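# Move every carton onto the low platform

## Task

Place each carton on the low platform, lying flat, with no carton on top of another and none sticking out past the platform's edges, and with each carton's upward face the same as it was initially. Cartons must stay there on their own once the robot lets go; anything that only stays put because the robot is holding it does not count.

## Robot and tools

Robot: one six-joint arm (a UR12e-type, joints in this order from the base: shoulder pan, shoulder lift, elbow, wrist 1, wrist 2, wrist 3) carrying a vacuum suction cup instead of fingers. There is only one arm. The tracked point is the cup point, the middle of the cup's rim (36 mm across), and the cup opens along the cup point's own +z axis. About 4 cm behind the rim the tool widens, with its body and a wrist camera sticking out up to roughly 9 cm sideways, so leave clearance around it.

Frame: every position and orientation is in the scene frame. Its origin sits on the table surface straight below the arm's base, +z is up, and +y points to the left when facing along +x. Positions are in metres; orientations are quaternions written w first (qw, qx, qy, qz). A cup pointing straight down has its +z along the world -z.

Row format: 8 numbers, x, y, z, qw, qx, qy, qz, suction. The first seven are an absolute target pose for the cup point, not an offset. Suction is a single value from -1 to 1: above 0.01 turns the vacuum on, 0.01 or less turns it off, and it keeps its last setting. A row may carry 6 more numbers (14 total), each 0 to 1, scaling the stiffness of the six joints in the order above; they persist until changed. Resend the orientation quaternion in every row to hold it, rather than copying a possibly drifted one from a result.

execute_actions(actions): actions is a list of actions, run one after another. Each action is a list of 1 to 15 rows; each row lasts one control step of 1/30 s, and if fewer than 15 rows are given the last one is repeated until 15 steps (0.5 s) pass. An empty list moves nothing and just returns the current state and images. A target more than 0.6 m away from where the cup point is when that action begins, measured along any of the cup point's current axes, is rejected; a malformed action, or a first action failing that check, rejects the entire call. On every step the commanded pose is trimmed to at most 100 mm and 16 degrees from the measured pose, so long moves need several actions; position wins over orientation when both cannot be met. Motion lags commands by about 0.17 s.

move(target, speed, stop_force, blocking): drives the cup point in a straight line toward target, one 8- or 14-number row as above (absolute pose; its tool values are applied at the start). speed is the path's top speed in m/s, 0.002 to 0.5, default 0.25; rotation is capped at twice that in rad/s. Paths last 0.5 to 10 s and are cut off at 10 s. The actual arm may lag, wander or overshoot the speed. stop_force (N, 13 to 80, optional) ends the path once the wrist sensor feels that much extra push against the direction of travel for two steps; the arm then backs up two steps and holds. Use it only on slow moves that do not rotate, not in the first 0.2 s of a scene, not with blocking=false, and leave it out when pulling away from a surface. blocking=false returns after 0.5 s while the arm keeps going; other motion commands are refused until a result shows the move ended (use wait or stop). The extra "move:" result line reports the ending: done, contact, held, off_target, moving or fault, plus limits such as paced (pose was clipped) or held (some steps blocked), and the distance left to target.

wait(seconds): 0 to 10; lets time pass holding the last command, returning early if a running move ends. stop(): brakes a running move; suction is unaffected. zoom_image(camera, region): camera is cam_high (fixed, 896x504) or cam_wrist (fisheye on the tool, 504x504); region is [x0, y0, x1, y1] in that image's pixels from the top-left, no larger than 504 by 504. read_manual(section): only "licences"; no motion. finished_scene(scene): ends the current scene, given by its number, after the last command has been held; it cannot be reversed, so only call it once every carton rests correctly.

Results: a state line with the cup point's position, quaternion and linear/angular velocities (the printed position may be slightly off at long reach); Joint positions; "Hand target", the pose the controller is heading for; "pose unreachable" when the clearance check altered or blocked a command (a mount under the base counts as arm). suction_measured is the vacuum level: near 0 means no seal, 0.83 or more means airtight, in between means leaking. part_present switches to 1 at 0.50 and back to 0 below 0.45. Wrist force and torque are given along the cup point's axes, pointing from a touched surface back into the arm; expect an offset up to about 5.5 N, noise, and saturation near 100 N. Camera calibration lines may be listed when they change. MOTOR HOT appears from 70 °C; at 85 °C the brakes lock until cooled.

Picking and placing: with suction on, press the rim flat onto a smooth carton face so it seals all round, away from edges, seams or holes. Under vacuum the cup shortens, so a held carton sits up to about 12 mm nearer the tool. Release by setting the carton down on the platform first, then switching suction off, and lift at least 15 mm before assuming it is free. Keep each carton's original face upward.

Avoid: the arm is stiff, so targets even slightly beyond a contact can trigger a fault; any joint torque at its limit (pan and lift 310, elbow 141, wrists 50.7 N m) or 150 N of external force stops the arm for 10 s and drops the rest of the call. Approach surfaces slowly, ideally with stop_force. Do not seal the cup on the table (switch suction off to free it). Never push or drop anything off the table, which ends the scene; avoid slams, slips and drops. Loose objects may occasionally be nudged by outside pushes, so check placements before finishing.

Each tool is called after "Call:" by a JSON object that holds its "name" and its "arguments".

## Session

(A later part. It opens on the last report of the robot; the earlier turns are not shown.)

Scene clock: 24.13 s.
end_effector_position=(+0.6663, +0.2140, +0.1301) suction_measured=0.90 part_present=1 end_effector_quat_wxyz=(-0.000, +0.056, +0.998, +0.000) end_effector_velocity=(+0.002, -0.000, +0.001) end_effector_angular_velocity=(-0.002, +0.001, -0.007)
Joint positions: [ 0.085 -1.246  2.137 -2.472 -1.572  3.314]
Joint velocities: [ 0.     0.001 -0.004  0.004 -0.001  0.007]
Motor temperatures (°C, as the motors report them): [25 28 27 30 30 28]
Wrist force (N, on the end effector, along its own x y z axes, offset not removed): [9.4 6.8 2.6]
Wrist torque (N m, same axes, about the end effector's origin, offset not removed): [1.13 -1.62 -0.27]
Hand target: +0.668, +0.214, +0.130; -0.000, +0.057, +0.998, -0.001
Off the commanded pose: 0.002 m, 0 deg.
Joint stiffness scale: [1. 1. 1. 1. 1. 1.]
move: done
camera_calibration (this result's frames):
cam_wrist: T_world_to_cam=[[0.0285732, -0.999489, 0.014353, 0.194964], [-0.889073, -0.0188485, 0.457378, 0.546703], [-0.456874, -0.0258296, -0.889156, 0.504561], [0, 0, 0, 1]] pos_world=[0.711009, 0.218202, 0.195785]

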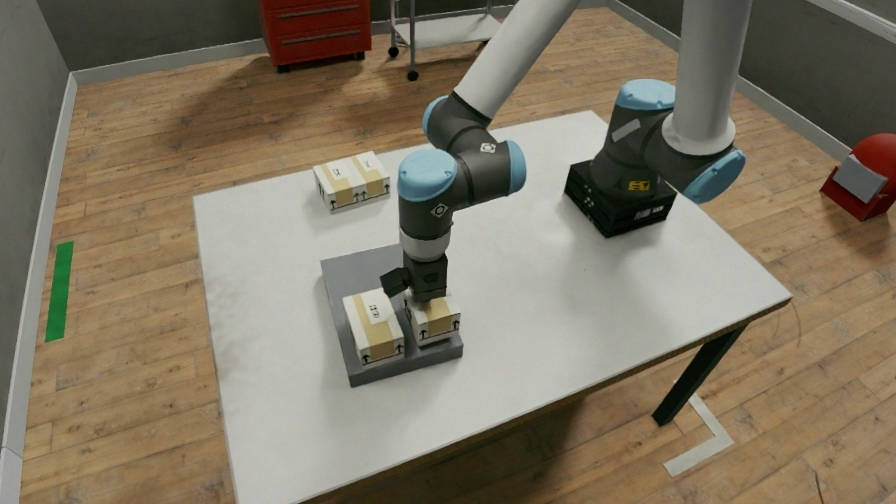

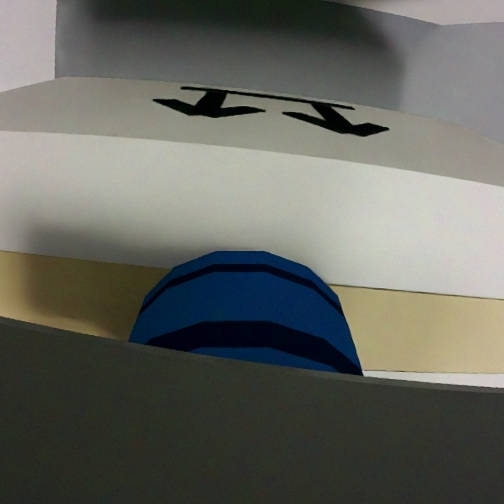

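Call:
{"name": "move", "arguments": {"target": [0.684,0.215,0.09,0,0.057,0.998,0,1], "speed": 0.02, "stop_force": 15}}

Call:
{"name": "execute_actions", "arguments": {"actions": [[[0.675,0.215,0.114,0,0.057,0.998,0,0]],[[0.675,0.215,0.135,0,0.057,0.998,0,0],[0.675,0.215,0.14,0,0.057,0.998,0,0],[0.675,0.215,0.15,0,0.057,0.998,0,0],[0.675,0.215,0.16,0,0.057,0.998,0,0]]]}}

Call:
{"name": "move", "arguments": {"target": [0.719,-0.3034,0.088,0,0,1,0,0], "speed": 0.4}}

Call:
{"name": "move", "arguments": {"target": [0.719,-0.3034,0.04,0,0,1,0,1], "speed": 0.025, "stop_force": 15}}

Call:
{"name": "move", "arguments": {"target": [0.719,-0.3034,0.14,0,0,1,0,1], "speed": 0.15}}

Call:
{"name": "move", "arguments": {"target": [0.768,0.058,0.13,0,0.057,0.998,0,1], "speed": 0.3}}

Scene clock: 26.37 s.
end_effector_position=(+0.6769, +0.2146, +0.1120) suction_measured=0.90 part_present=1 end_effector_quat_wxyz=(+0.003, +0.057, +0.998, +0.000) end_effector_velocity=(-0.000, +0.000, -0.000) end_effector_angular_velocity=(-0.000, +0.002, +0.000)
Joint positions: [ 0.085 -1.207  2.128 -2.508 -1.573  3.315]
Joint velocities: [ 0.     0.001 -0.001  0.003 -0.     0.   ]
Motor temperatures (°C, as the motors report them): [25 28 27 30 30 28]
Wrist force (N, on the end effector, along its own x y z axes, offset not removed): [6.0 3.1 -0.5]
Wrist torque (N m, same axes, about the end effector's origin, offset not removed): [0.62 -0.84 -0.05]
Hand target: +0.675, +0.214, +0.112; +0.001, +0.057, +0.998, +0.000
Off the commanded pose: 0.023 m, 0 deg.
Joint stiffness scale: [1. 1. 1. 1. 1. 1.]
move: contact
camera_calibration (this result's frames):
cam_wrist: T_world_to_cam=[[0.0274918, -0.999519, 0.0143653, 0.196272], [-0.891807, -0.0180321, 0.452057, 0.56673], [-0.45158, -0.025239, -0.891873, 0.489911], [0, 0, 0, 1]] pos_world=[0.721252, 0.218762, 0.177925]

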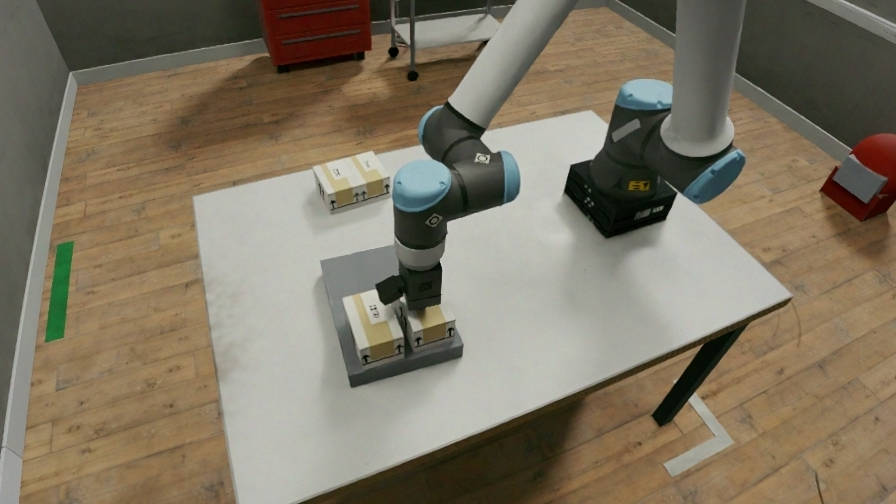

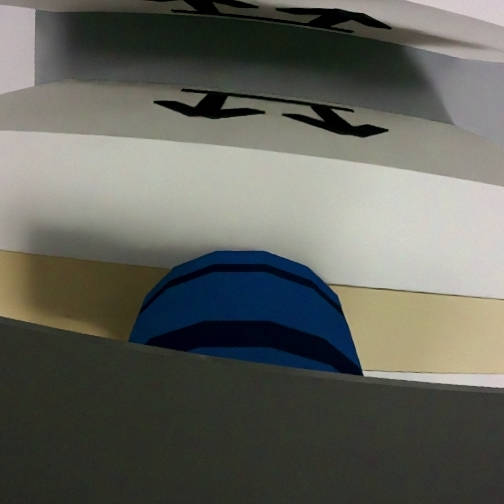

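Scene clock: 27.37 s.
end_effector_position=(+0.6775, +0.2145, +0.1640) suction_measured=0.00 part_present=0 end_effector_quat_wxyz=(+0.007, +0.057, +0.998, +0.001) end_effector_velocity=(+0.003, +0.000, +0.018) end_effector_angular_velocity=(-0.001, +0.016, +0.001)
Joint positions: [ 0.085 -1.284  2.108 -2.419 -1.573  3.316]
Joint velocities: [ 0.    -0.018 -0.025  0.058  0.    -0.001]
Motor temperatures (°C, as the motors report them): [25 28 27 30 30 28]
Wrist force (N, on the end effector, along its own x y z axes, offset not removed): [3.5 3.8 -0.3]
Wrist torque (N m, same axes, about the end effector's origin, offset not removed): [0.86 -0.75 -0.25]
Hand target: +0.675, +0.215, +0.160; +0.000, +0.057, +0.998, -0.000
Off the commanded pose: 0.005 m, 1 deg.
Joint stiffness scale: [1. 1. 1. 1. 1. 1.]
camera_calibration (this result's frames):
cam_wrist: T_world_to_cam=[[0.0270466, -0.999535, 0.0141009, 0.195797], [-0.895392, -0.0179519, 0.444918, 0.547297], [-0.444458, -0.0246593, -0.89546, 0.532114], [0, 0, 0, 1]] pos_world=[0.721252, 0.218653, 0.230224]

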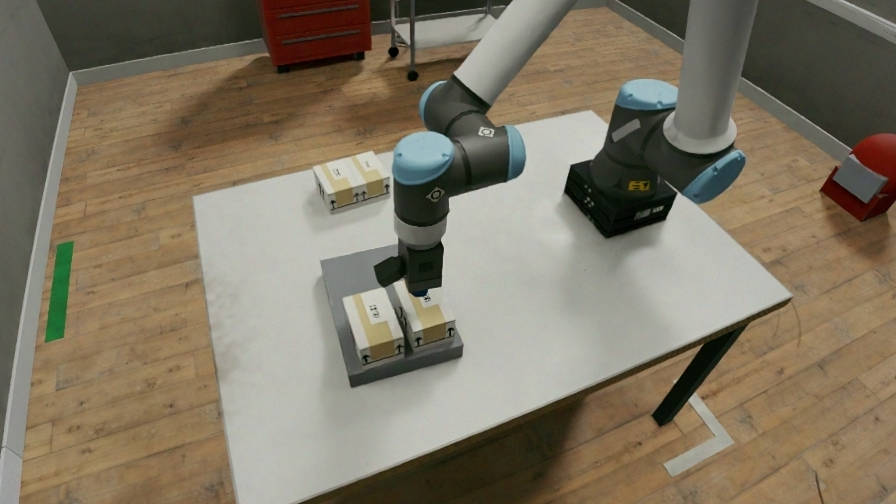

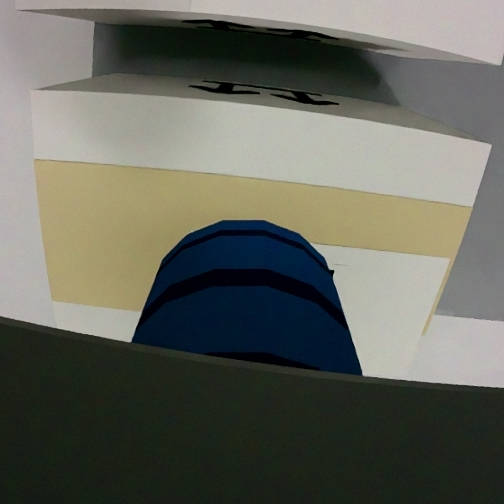

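Scene clock: 29.50 s.
end_effector_position=(+0.7173, -0.3025, +0.0874) suction_measured=0.00 part_present=0 end_effector_quat_wxyz=(-0.000, +0.001, +1.000, +0.001) end_effector_velocity=(+0.000, +0.001, -0.001) end_effector_angular_velocity=(+0.003, +0.002, +0.006)
Joint positions: [-0.602 -1.092  1.995 -2.483 -1.564  2.517]
Joint velocities: [ 0.     0.002 -0.002  0.003  0.001 -0.006]
Motor temperatures (°C, as the motors report them): [25 28 27 30 30 28]
Wrist force (N, on the end effector, along its own x y z axes, offset not removed): [0.6 5.1 -1.7]
Wrist torque (N m, same axes, about the end effector's origin, offset not removed): [0.43 -0.14 -0.03]
Hand target: +0.719, -0.303, +0.088; +0.001, +0.000, +1.000, +0.001
Off the commanded pose: 0.002 m, 0 deg.
Joint stiffness scale: [1. 1. 1. 1. 1. 1.]
move: done
camera_calibration (this result's frames):
cam_wrist: T_world_to_cam=[[0.138419, -0.990285, 0.0132416, -0.397974], [-0.881776, -0.117142, 0.45689, 0.566978], [-0.4509, -0.0749182, -0.889425, 0.457386], [0, 0, 0, 1]] pos_world=[0.761271, -0.293424, 0.153033]

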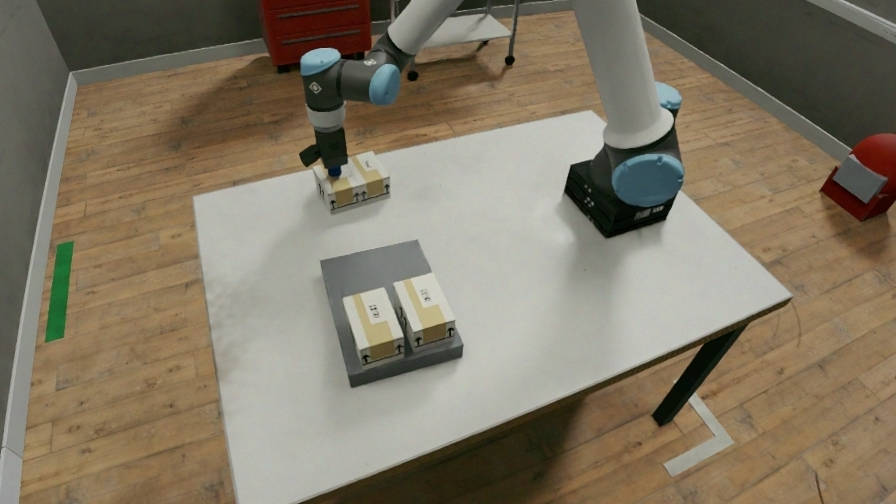

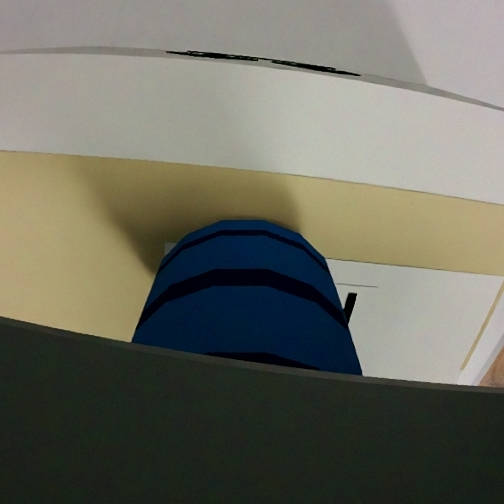

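Scene clock: 31.27 s.
end_effector_position=(+0.7227, -0.3066, +0.0641) suction_measured=0.90 part_present=1 end_effector_quat_wxyz=(+0.007, +0.001, +1.000, -0.004) end_effector_velocity=(-0.001, +0.000, -0.000) end_effector_angular_velocity=(+0.004, +0.005, +0.001)
Joint positions: [-0.602 -1.053  1.997 -2.541 -1.564  2.517]
Joint velocities: [ 0.     0.    -0.002  0.008 -0.    -0.001]
Motor temperatures (°C, as the motors report them): [25 28 27 30 30 28]
Wrist force (N, on the end effector, along its own x y z axes, offset not removed): [0.5 10.5 -8.6]
Wrist torque (N m, same axes, about the end effector's origin, offset not removed): [1.58 -0.16 -0.12]
Hand target: +0.722, -0.306, +0.064; +0.005, +0.001, +1.000, -0.003
Off the commanded pose: 0.025 m, 1 deg.
Joint stiffness scale: [1. 1. 1. 1. 1. 1.]
move: contact
camera_calibration (this result's frames):
cam_wrist: T_world_to_cam=[[0.13845, -0.990057, 0.0248828, -0.403145], [-0.887891, -0.112955, 0.445971, 0.588292], [-0.438726, -0.0838381, -0.894701, 0.427618], [0, 0, 0, 1]] pos_world=[0.765762, -0.296836, 0.13026]

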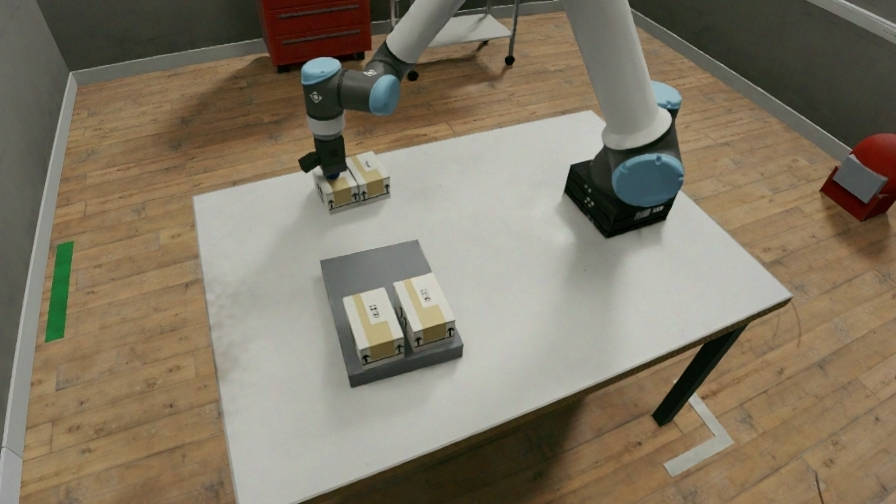

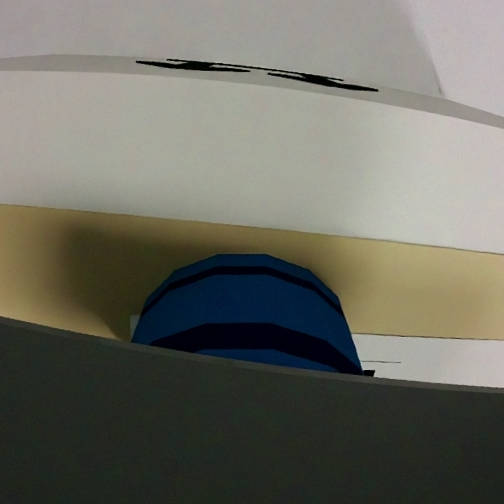

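Scene clock: 32.43 s.
end_effector_position=(+0.7188, -0.3032, +0.1403) suction_measured=0.90 part_present=1 end_effector_quat_wxyz=(+0.001, +0.001, +1.000, -0.000) end_effector_velocity=(-0.001, +0.001, -0.001) end_effector_angular_velocity=(+0.003, +0.005, -0.000)
Joint positions: [-0.602 -1.162  1.975 -2.394 -1.564  2.516]
Joint velocities: [ 0.001  0.     0.     0.005 -0.001  0.001]
Motor temperatures (°C, as the motors report them): [25 28 27 30 30 28]
Wrist force (N, on the end effector, along its own x y z axes, offset not removed): [0.4 6.4 6.3]
Wrist torque (N m, same axes, about the end effector's origin, offset not removed): [1.07 0.10 -0.06]
Hand target: +0.719, -0.303, +0.140; +0.000, +0.000, +1.000, -0.000
Off the commanded pose: 0.000 m, 0 deg.
Joint stiffness scale: [1. 1. 1. 1. 1. 1.]
move: done
camera_calibration (this result's frames):
cam_wrist: T_world_to_cam=[[0.139748, -0.990076, 0.0148521, -0.400675], [-0.882483, -0.11773, 0.455373, 0.544583], [-0.449105, -0.0767439, -0.890177, 0.503324], [0, 0, 0, 1]] pos_world=[0.762624, -0.293958, 0.20601]

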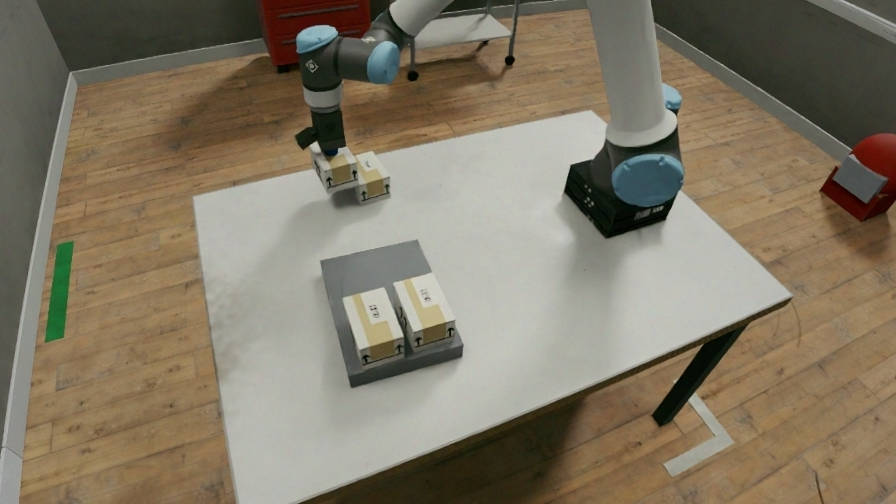

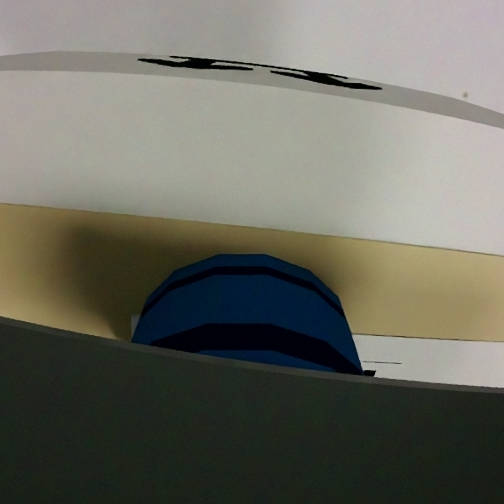

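Scene clock: 34.37 s.
end_effector_position=(+0.7663, +0.0583, +0.1303) suction_measured=0.90 part_present=1 end_effector_quat_wxyz=(-0.000, +0.056, +0.998, +0.000) end_effector_velocity=(+0.000, -0.001, +0.001) end_effector_angular_velocity=(-0.002, +0.001, -0.011)
Joint positions: [-0.128 -1.163  2.002 -2.42  -1.57   3.1  ]
Joint velocities: [ 0.    -0.    -0.001  0.002 -0.002  0.011]
Motor temperatures (°C, as the motors report them): [25 28 27 30 30 28]
Wrist force (N, on the end effector, along its own x y z axes, offset not removed): [0.9 7.1 1.0]
Wrist torque (N m, same axes, about the end effector's origin, offset not removed): [1.30 0.09 -0.10]
Hand target: +0.768, +0.057, +0.130; -0.000, +0.057, +0.998, -0.001
Off the commanded pose: 0.002 m, 0 deg.
Joint stiffness scale: [1. 1. 1. 1. 1. 1.]
move: done
camera_calibration (this result's frames):
cam_wrist: T_world_to_cam=[[0.0297925, -0.999458, 0.0140163, 0.0356101], [-0.889218, -0.0200969, 0.457042, 0.63283], [-0.456513, -0.02608, -0.889335, 0.546086], [0, 0, 0, 1]] pos_world=[0.810958, 0.0625506, 0.195924]

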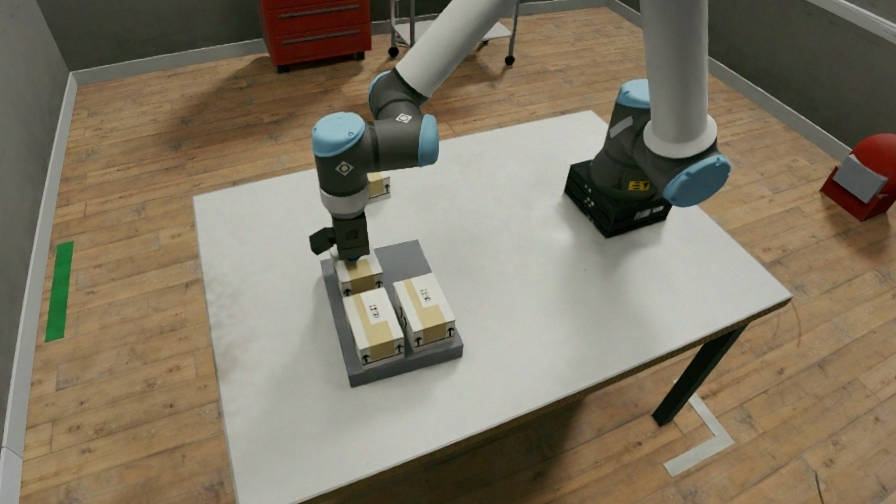

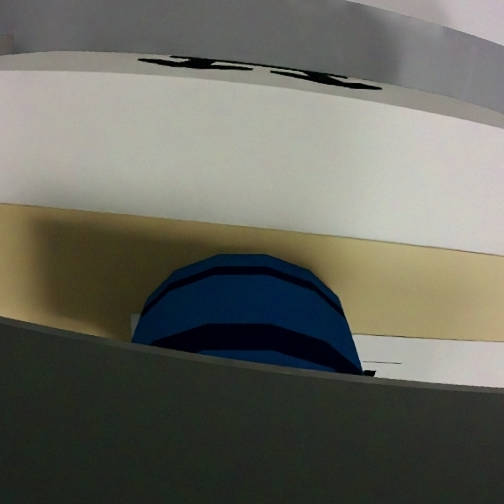

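Call:
{"name": "move", "arguments": {"target": [0.762,0.064,0.09,0,0.057,0.998,0,1], "speed": 0.02, "stop_force": 15}}

Call:
{"name": "execute_actions", "arguments": {"actions": [[[0.767,0.061,0.114,0,0.057,0.998,0,0]],[[0.767,0.061,0.125,0,0.057,0.998,0,0],[0.767,0.061,0.135,0,0.057,0.998,0,0],[0.767,0.061,0.145,0,0.057,0.998,0,0],[0.767,0.061,0.155,0,0.057,0.998,0,0]]]}}

Call:
{"name": "move", "arguments": {"target": [0.633,-0.3086,0.088,0,0,1,0,0], "speed": 0.4}}

Call:
{"name": "move", "arguments": {"target": [0.633,-0.3086,0.04,0,0,1,0,1], "speed": 0.025, "stop_force": 15}}

Call:
{"name": "move", "arguments": {"target": [0.633,-0.29,0.14,0,0,1,0,1], "speed": 0.15}}

Call:
{"name": "move", "arguments": {"target": [0.662,0.064,0.13,0,0.057,0.998,0,1], "speed": 0.3}}

Call:
{"name": "move", "arguments": {"target": [0.662,0.064,0.09,0,0.057,0.998,0,1], "speed": 0.02, "stop_force": 15}}

Call:
{"name": "execute_actions", "arguments": {"actions": [[[0.664,0.064,0.114,0,0.057,0.998,0,0]]]}}

Call:
{"name": "move", "arguments": {"target": [0.66,0.05,0.33,0,0.057,0.998,0,0]}}

Scene clock: 37.33 s.
end_effector_position=(+0.7690, +0.0594, +0.1120) suction_measured=0.90 part_present=1 end_effector_quat_wxyz=(+0.008, +0.058, +0.998, -0.001) end_effector_velocity=(-0.001, -0.000, -0.000) end_effector_angular_velocity=(+0.000, +0.004, -0.000)
Joint positions: [-0.126 -1.138  2.012 -2.473 -1.57   3.106]
Joint velocities: [-0.    -0.    -0.     0.005 -0.    -0.   ]
Motor temperatures (°C, as the motors report them): [25 28 27 30 30 28]
Wrist force (N, on the end effector, along its own x y z axes, offset not removed): [-0.7 8.3 -7.9]
Wrist torque (N m, same axes, about the end effector's origin, offset not removed): [1.50 0.51 -0.17]
Hand target: +0.768, +0.059, +0.112; +0.006, +0.058, +0.998, -0.001
Off the commanded pose: 0.024 m, 1 deg.
Joint stiffness scale: [1. 1. 1. 1. 1. 1.]
move: contact
camera_calibration (this result's frames):
cam_wrist: T_world_to_cam=[[0.0256454, -0.999525, 0.0170635, 0.0397513], [-0.896497, -0.0154429, 0.44278, 0.65046], [-0.442307, -0.0266526, -0.896468, 0.521038], [0, 0, 0, 1]] pos_world=[0.812575, 0.0636645, 0.178405]

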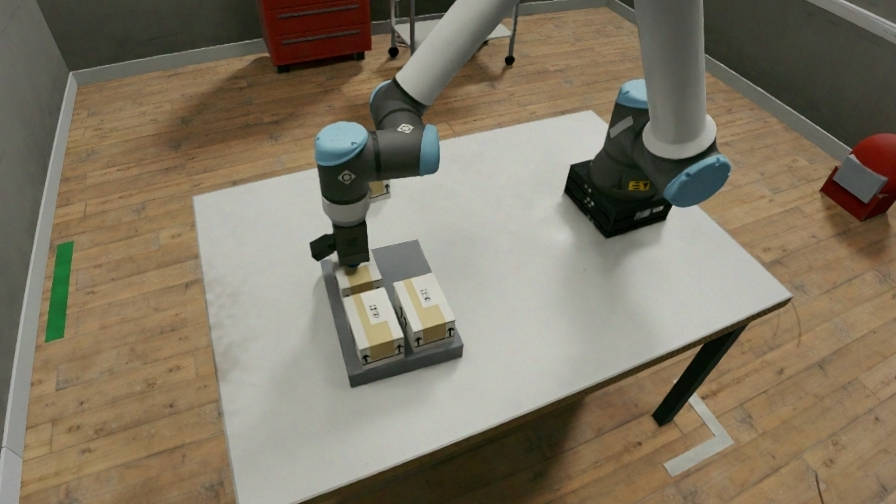

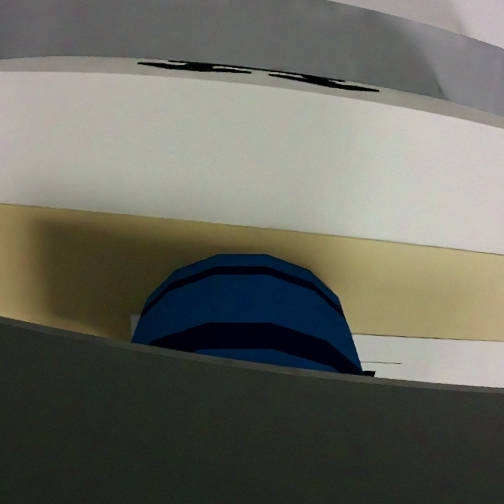

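Scene clock: 38.33 s.
end_effector_position=(+0.7687, +0.0595, +0.1581) suction_measured=0.00 part_present=0 end_effector_quat_wxyz=(+0.005, +0.058, +0.998, -0.000) end_effector_velocity=(+0.007, -0.001, +0.028) end_effector_angular_velocity=(-0.001, -0.005, -0.001)
Joint positions: [-0.126 -1.199  1.99  -2.384 -1.57   3.106]
Joint velocities: [-0.    -0.028 -0.024  0.047 -0.001  0.001]
Motor temperatures (°C, as the motors report them): [25 28 27 30 30 28]
Wrist force (N, on the end effector, along its own x y z axes, offset not removed): [1.0 5.2 -8.0]
Wrist torque (N m, same axes, about the end effector's origin, offset not removed): [0.78 -0.36 -0.26]
Hand target: +0.767, +0.061, +0.155; +0.000, +0.057, +0.998, -0.000
Off the commanded pose: 0.004 m, 1 deg.
Joint stiffness scale: [1. 1. 1. 1. 1. 1.]
camera_calibration (this result's frames):
cam_wrist: T_world_to_cam=[[0.0257314, -0.999539, 0.0161033, 0.0391285], [-0.894092, -0.0158056, 0.447605, 0.627228], [-0.447144, -0.0259154, -0.894087, 0.565545], [0, 0, 0, 1]] pos_world=[0.812673, 0.0636805, 0.224267]

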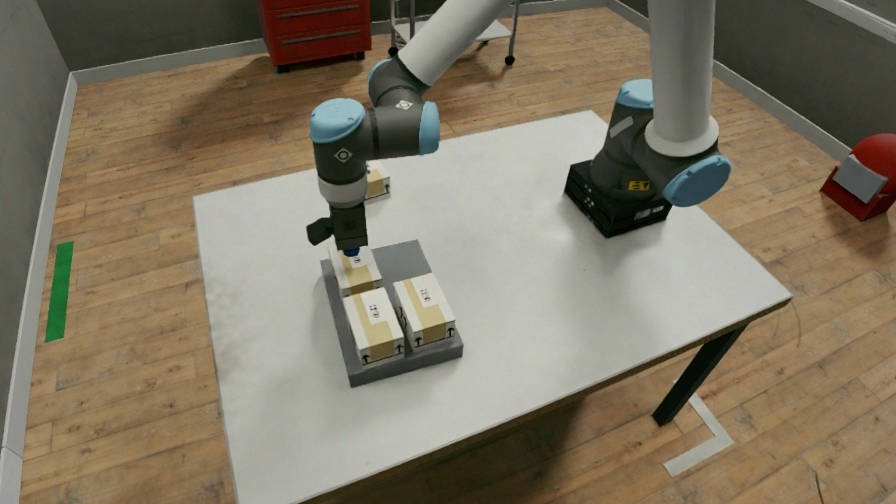

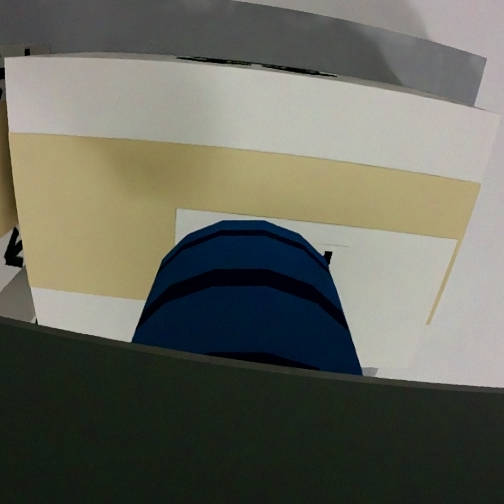

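Scene clock: 40.10 s.
end_effector_position=(+0.6314, -0.3065, +0.0869) suction_measured=0.00 part_present=0 end_effector_quat_wxyz=(-0.001, +0.001, +1.000, +0.001) end_effector_velocity=(+0.000, +0.000, -0.000) end_effector_angular_velocity=(+0.000, -0.001, +0.008)
Joint positions: [-0.68  -1.176  2.148 -2.549 -1.564  2.438]
Joint velocities: [-0.     0.     0.    -0.002  0.001 -0.009]
Motor temperatures (°C, as the motors report them): [25 28 27 30 30 28]
Wrist force (N, on the end effector, along its own x y z axes, offset not removed): [1.2 2.6 -1.4]
Wrist torque (N m, same axes, about the end effector's origin, offset not removed): [0.41 -0.09 0.03]
Hand target: +0.633, -0.308, +0.088; +0.001, +0.000, +1.000, +0.001
Off the commanded pose: 0.003 m, 0 deg.
Joint stiffness scale: [1. 1. 1. 1. 1. 1.]
move: done
camera_calibration (this result's frames):
cam_wrist: T_world_to_cam=[[0.139051, -0.990213, 0.0119305, -0.390288], [-0.8808, -0.118163, 0.458507, 0.489835], [-0.45261, -0.0742643, -0.888611, 0.419116], [0, 0, 0, 1]] pos_world=[0.675413, -0.297463, 0.152495]

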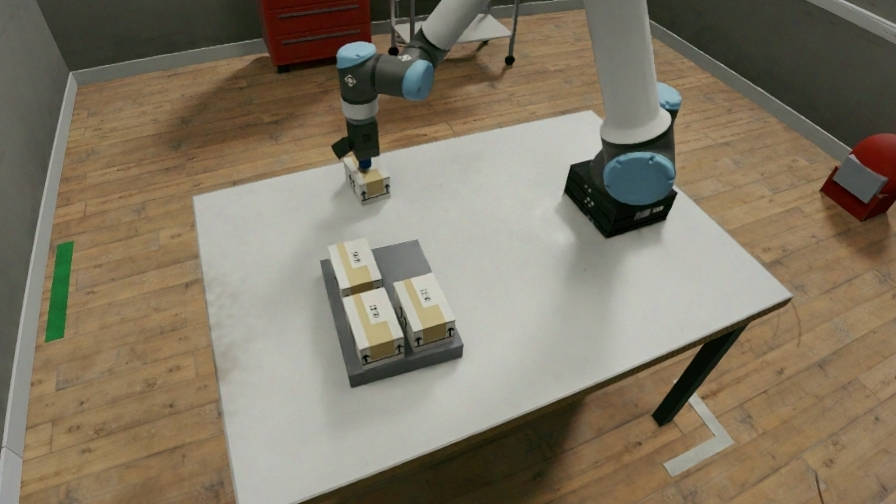

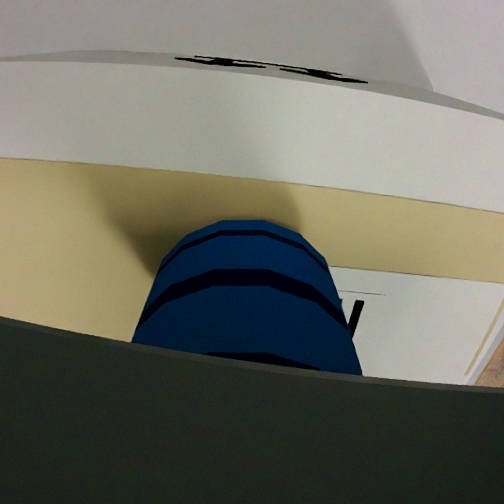

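Scene clock: 41.83 s.
end_effector_position=(+0.6373, -0.3117, +0.0639) suction_measured=0.90 part_present=1 end_effector_quat_wxyz=(+0.006, +0.001, +1.000, -0.005) end_effector_velocity=(-0.000, +0.000, -0.000) end_effector_angular_velocity=(+0.005, +0.006, -0.003)
Joint positions: [-0.68  -1.132  2.15  -2.615 -1.564  2.438]
Joint velocities: [-0.     0.001 -0.004  0.01   0.     0.003]
Motor temperatures (°C, as the motors report them): [25 28 27 30 30 28]
Wrist force (N, on the end effector, along its own x y z axes, offset not removed): [-5.2 8.2 -4.1]
Wrist torque (N m, same axes, about the end effector's origin, offset not removed): [1.02 0.91 0.01]
Hand target: +0.636, -0.311, +0.064; +0.005, +0.001, +1.000, -0.004
Off the commanded pose: 0.025 m, 1 deg.
Joint stiffness scale: [1. 1. 1. 1. 1. 1.]
move: contact
camera_calibration (this result's frames):
cam_wrist: T_world_to_cam=[[0.139458, -0.989864, 0.0268474, -0.397163], [-0.887628, -0.112945, 0.446498, 0.511743], [-0.43894, -0.0860984, -0.894382, 0.389002], [0, 0, 0, 1]] pos_world=[0.680373, -0.301847, 0.130087]

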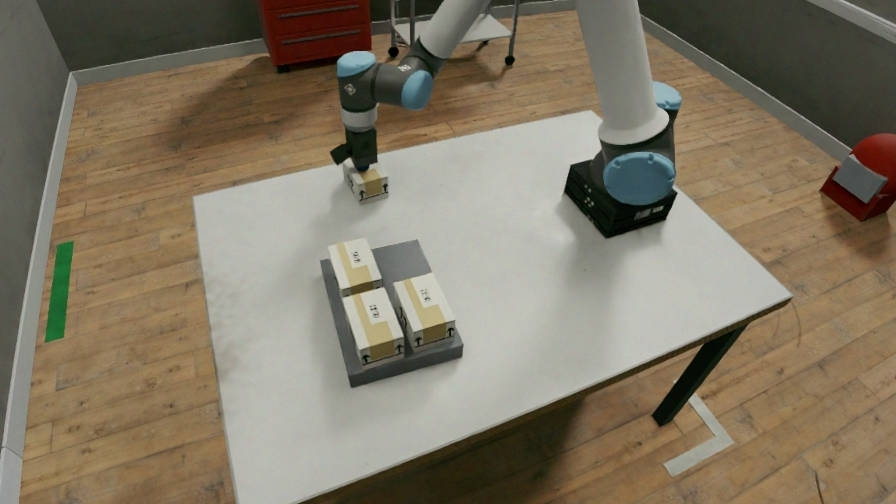

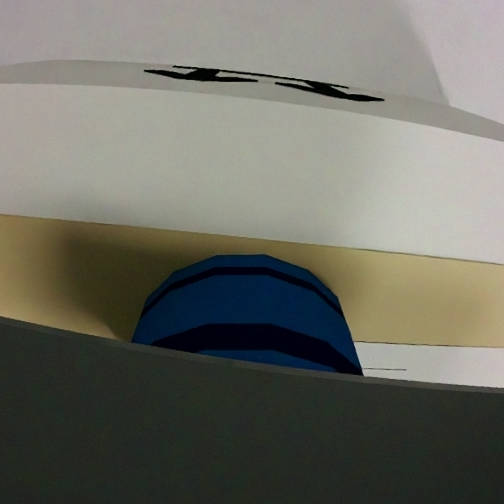

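Scene clock: 43.00 s.
end_effector_position=(+0.6321, -0.2906, +0.1399) suction_measured=0.90 part_present=1 end_effector_quat_wxyz=(+0.000, +0.000, +1.000, -0.000) end_effector_velocity=(-0.002, +0.002, -0.001) end_effector_angular_velocity=(+0.005, +0.007, -0.001)
Joint positions: [-0.662 -1.267  2.142 -2.456 -1.564  2.455]
Joint velocities: [-0.    -0.     0.001  0.008 -0.     0.   ]
Motor temperatures (°C, as the motors report them): [25 28 27 30 30 28]
Wrist force (N, on the end effector, along its own x y z axes, offset not removed): [3.8 2.7 4.2]
Wrist torque (N m, same axes, about the end effector's origin, offset not removed): [0.66 -0.73 0.06]
Hand target: +0.633, -0.290, +0.140; -0.000, +0.000, +1.000, -0.000
Off the commanded pose: 0.001 m, 0 deg.
Joint stiffness scale: [1. 1. 1. 1. 1. 1.]
move: done
camera_calibration (this result's frames):
cam_wrist: T_world_to_cam=[[0.140342, -0.989992, 0.0148604, -0.376476], [-0.882162, -0.118213, 0.455869, 0.469288], [-0.44955, -0.0770866, -0.889923, 0.465182], [0, 0, 0, 1]] pos_world=[0.675945, -0.281373, 0.205637]

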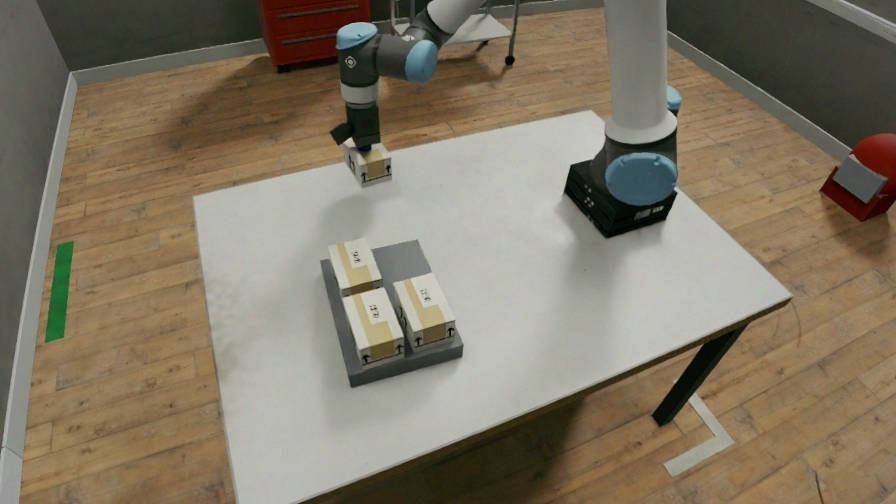

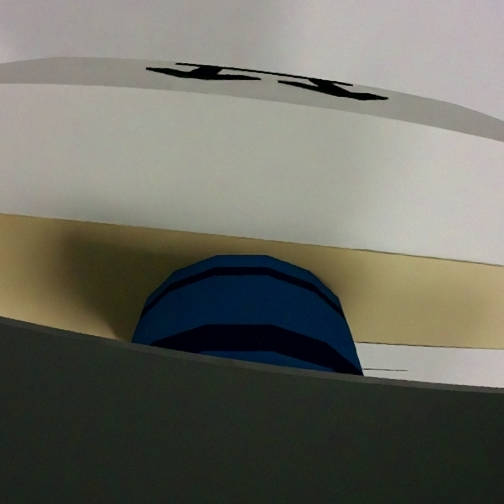

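Scene clock: 44.90 s.
end_effector_position=(+0.6602, +0.0631, +0.1300) suction_measured=0.90 part_present=1 end_effector_quat_wxyz=(-0.000, +0.056, +0.998, +0.000) end_effector_velocity=(-0.000, -0.000, +0.001) end_effector_angular_velocity=(-0.002, +0.001, -0.011)
Joint positions: [-0.146 -1.293  2.208 -2.497 -1.57   3.084]
Joint velocities: [ 0.    -0.001 -0.001  0.002 -0.002  0.012]
Motor temperatures (°C, as the motors report them): [25 28 27 30 30 28]
Wrist force (N, on the end effector, along its own x y z axes, offset not removed): [4.8 1.6 2.7]
Wrist torque (N m, same axes, about the end effector's origin, offset not removed): [0.57 -0.48 -0.21]
Hand target: +0.662, +0.063, +0.130; -0.001, +0.057, +0.998, -0.001
Off the commanded pose: 0.002 m, 0 deg.
Joint stiffness scale: [1. 1. 1. 1. 1. 1.]
move: done
camera_calibration (this result's frames):
cam_wrist: T_world_to_cam=[[0.0283776, -0.9995, 0.0139244, 0.0445743], [-0.889064, -0.01887, 0.457394, 0.538499], [-0.456903, -0.0253594, -0.889155, 0.497711], [0, 0, 0, 1]] pos_world=[0.704901, 0.0673352, 0.195615]

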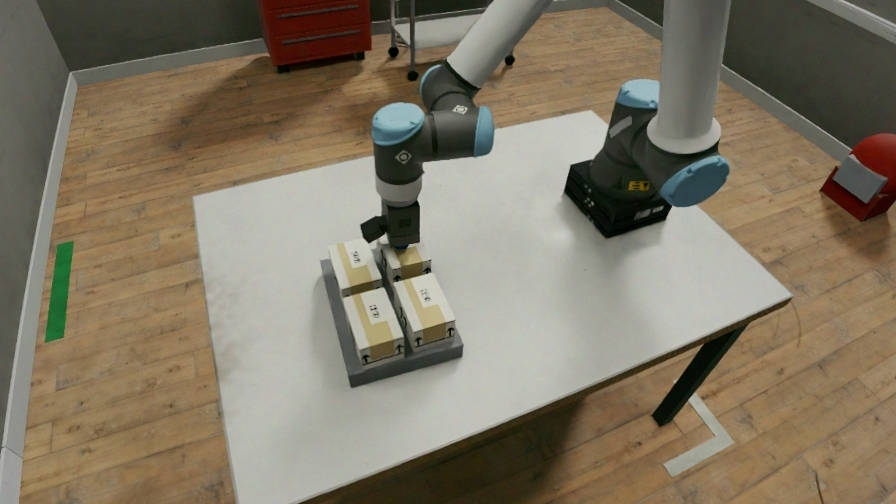

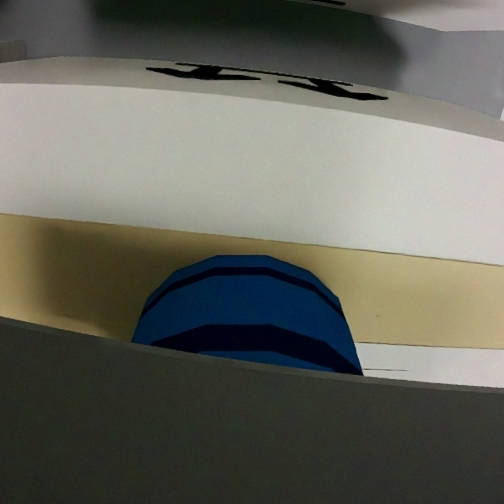

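Scene clock: 46.50 s.
end_effector_position=(+0.6648, +0.0624, +0.1119) suction_measured=0.90 part_present=1 end_effector_quat_wxyz=(+0.005, +0.057, +0.998, -0.000) end_effector_velocity=(-0.000, -0.000, -0.000) end_effector_angular_velocity=(-0.001, +0.001, +0.004)
Joint positions: [-0.146 -1.259  2.213 -2.546 -1.57   3.085]
Joint velocities: [ 0.     0.001  0.    -0.    -0.001 -0.003]
Motor temperatures (°C, as the motors report them): [25 28 27 30 30 28]
Wrist force (N, on the end effector, along its own x y z axes, offset not removed): [2.4 4.6 0.9]
Wrist torque (N m, same axes, about the end effector's origin, offset not removed): [0.87 -0.45 -0.07]
Hand target: +0.664, +0.062, +0.112; +0.003, +0.057, +0.998, -0.000
Off the commanded pose: 0.022 m, 1 deg.
Joint stiffness scale: [1. 1. 1. 1. 1. 1.]
move: contact
camera_calibration (this result's frames):
cam_wrist: T_world_to_cam=[[0.0275466, -0.999492, 0.0160224, 0.0442622], [-0.893658, -0.0174415, 0.448411, 0.554819], [-0.447903, -0.0266707, -0.893684, 0.478374], [0, 0, 0, 1]] pos_world=[0.708864, 0.0666751, 0.178019]

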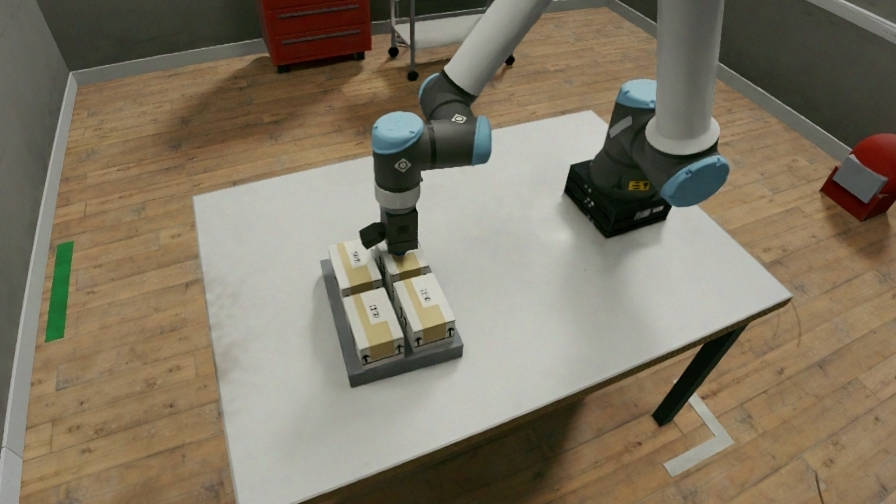

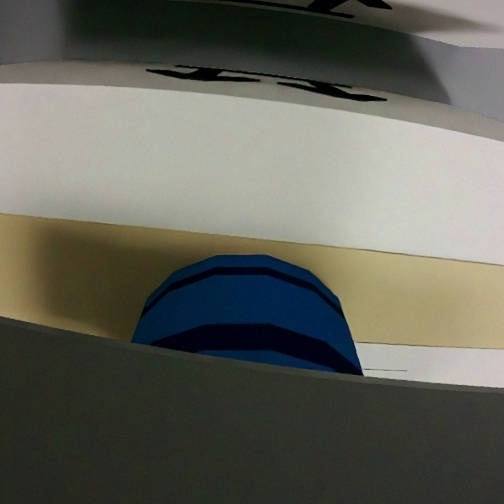

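Scene clock: 47.00 s.
end_effector_position=(+0.6657, +0.0623, +0.1174) suction_measured=0.00 part_present=0 end_effector_quat_wxyz=(+0.004, +0.058, +0.998, -0.000) end_effector_velocity=(+0.001, -0.000, +0.002) end_effector_angular_velocity=(+0.001, +0.000, -0.002)
Joint positions: [-0.145 -1.267  2.208 -2.531 -1.57   3.086]
Joint velocities: [-0.    -0.003 -0.003  0.006  0.001  0.002]
Motor temperatures (°C, as the motors report them): [25 28 27 30 30 28]
Wrist force (N, on the end effector, along its own x y z axes, offset not removed): [4.5 5.8 -11.0]
Wrist torque (N m, same axes, about the end effector's origin, offset not removed): [1.10 -0.54 -0.10]
Hand target: +0.664, +0.064, +0.114; +0.000, +0.057, +0.998, -0.000
Off the commanded pose: 0.004 m, 0 deg.
Joint stiffness scale: [1. 1. 1. 1. 1. 1.]
camera_calibration (this result's frames):
cam_wrist: T_world_to_cam=[[0.0260163, -0.999539, 0.015648, 0.0451103], [-0.892872, -0.0161948, 0.450019, 0.552355], [-0.449558, -0.0256795, -0.892882, 0.484609], [0, 0, 0, 1]] pos_world=[0.709869, 0.0664793, 0.183422]

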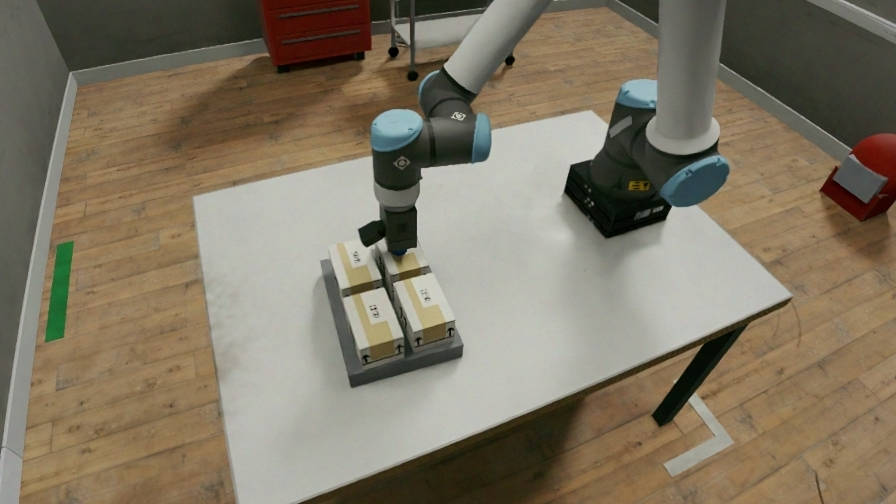

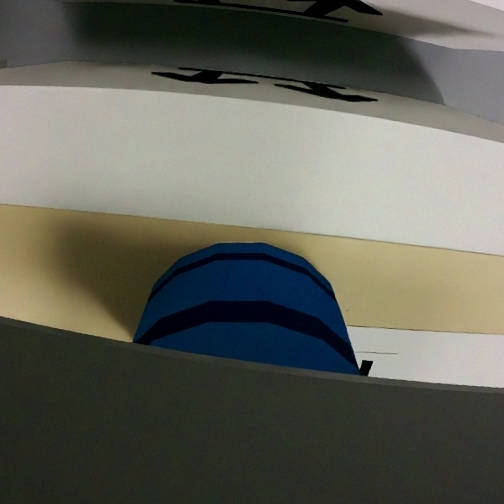

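Scene clock: 48.60 s.
end_effector_position=(+0.6590, +0.0518, +0.3287) suction_measured=0.00 part_present=0 end_effector_quat_wxyz=(-0.000, +0.056, +0.998, +0.000) end_effector_velocity=(-0.003, +0.001, -0.001) end_effector_angular_velocity=(+0.002, +0.007, +0.000)
Joint positions: [-0.164 -1.551  2.058 -2.089 -1.57   3.065]
Joint velocities: [ 0.    -0.002  0.002  0.007  0.    -0.   ]
Motor temperatures (°C, as the motors report them): [25 28 27 30 30 28]
Wrist force (N, on the end effector, along its own x y z axes, offset not removed): [-1.8 3.3 1.1]
Wrist torque (N m, same axes, about the end effector's origin, offset not removed): [0.51 0.21 0.18]
Hand target: +0.660, +0.050, +0.330; +0.000, +0.057, +0.998, +0.000
Off the commanded pose: 0.002 m, 0 deg.
Joint stiffness scale: [1. 1. 1. 1. 1. 1.]
move: done
camera_calibration (this result's frames):
cam_wrist: T_world_to_cam=[[0.0286079, -0.999488, 0.0143096, 0.0301995], [-0.889289, -0.0189115, 0.456955, 0.4466], [-0.456451, -0.0257979, -0.889375, 0.673391], [0, 0, 0, 1]] pos_world=[0.703662, 0.056002, 0.394389]

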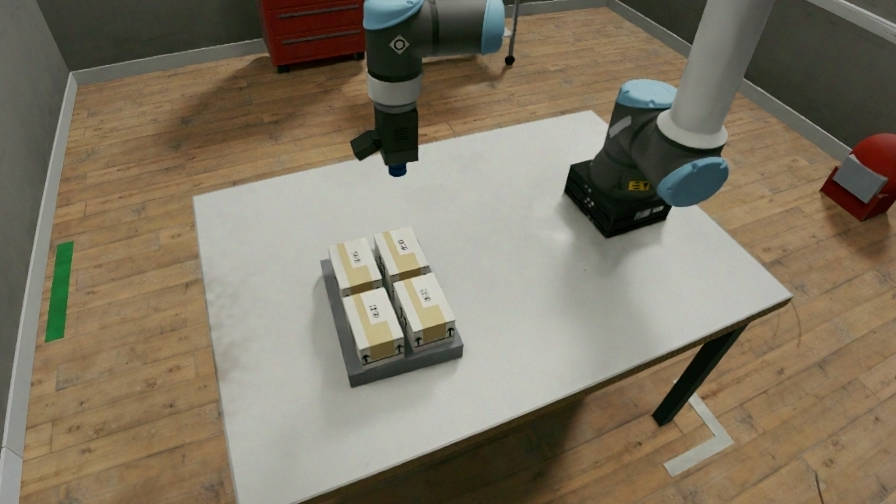

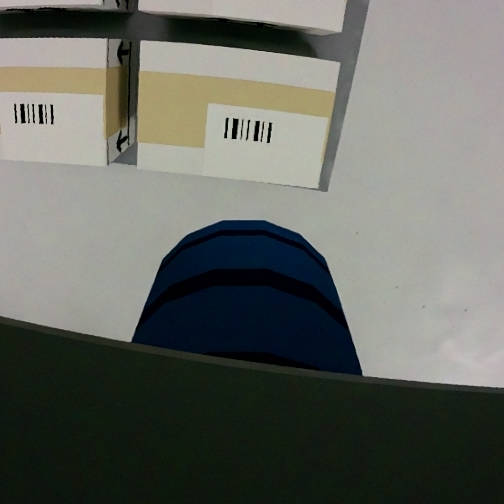

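Top faces lie within the platform outline despite parallax.

Call:
{"name": "finished_scene", "arguments": {"scene": 1}}

The scene is finished: the task was done.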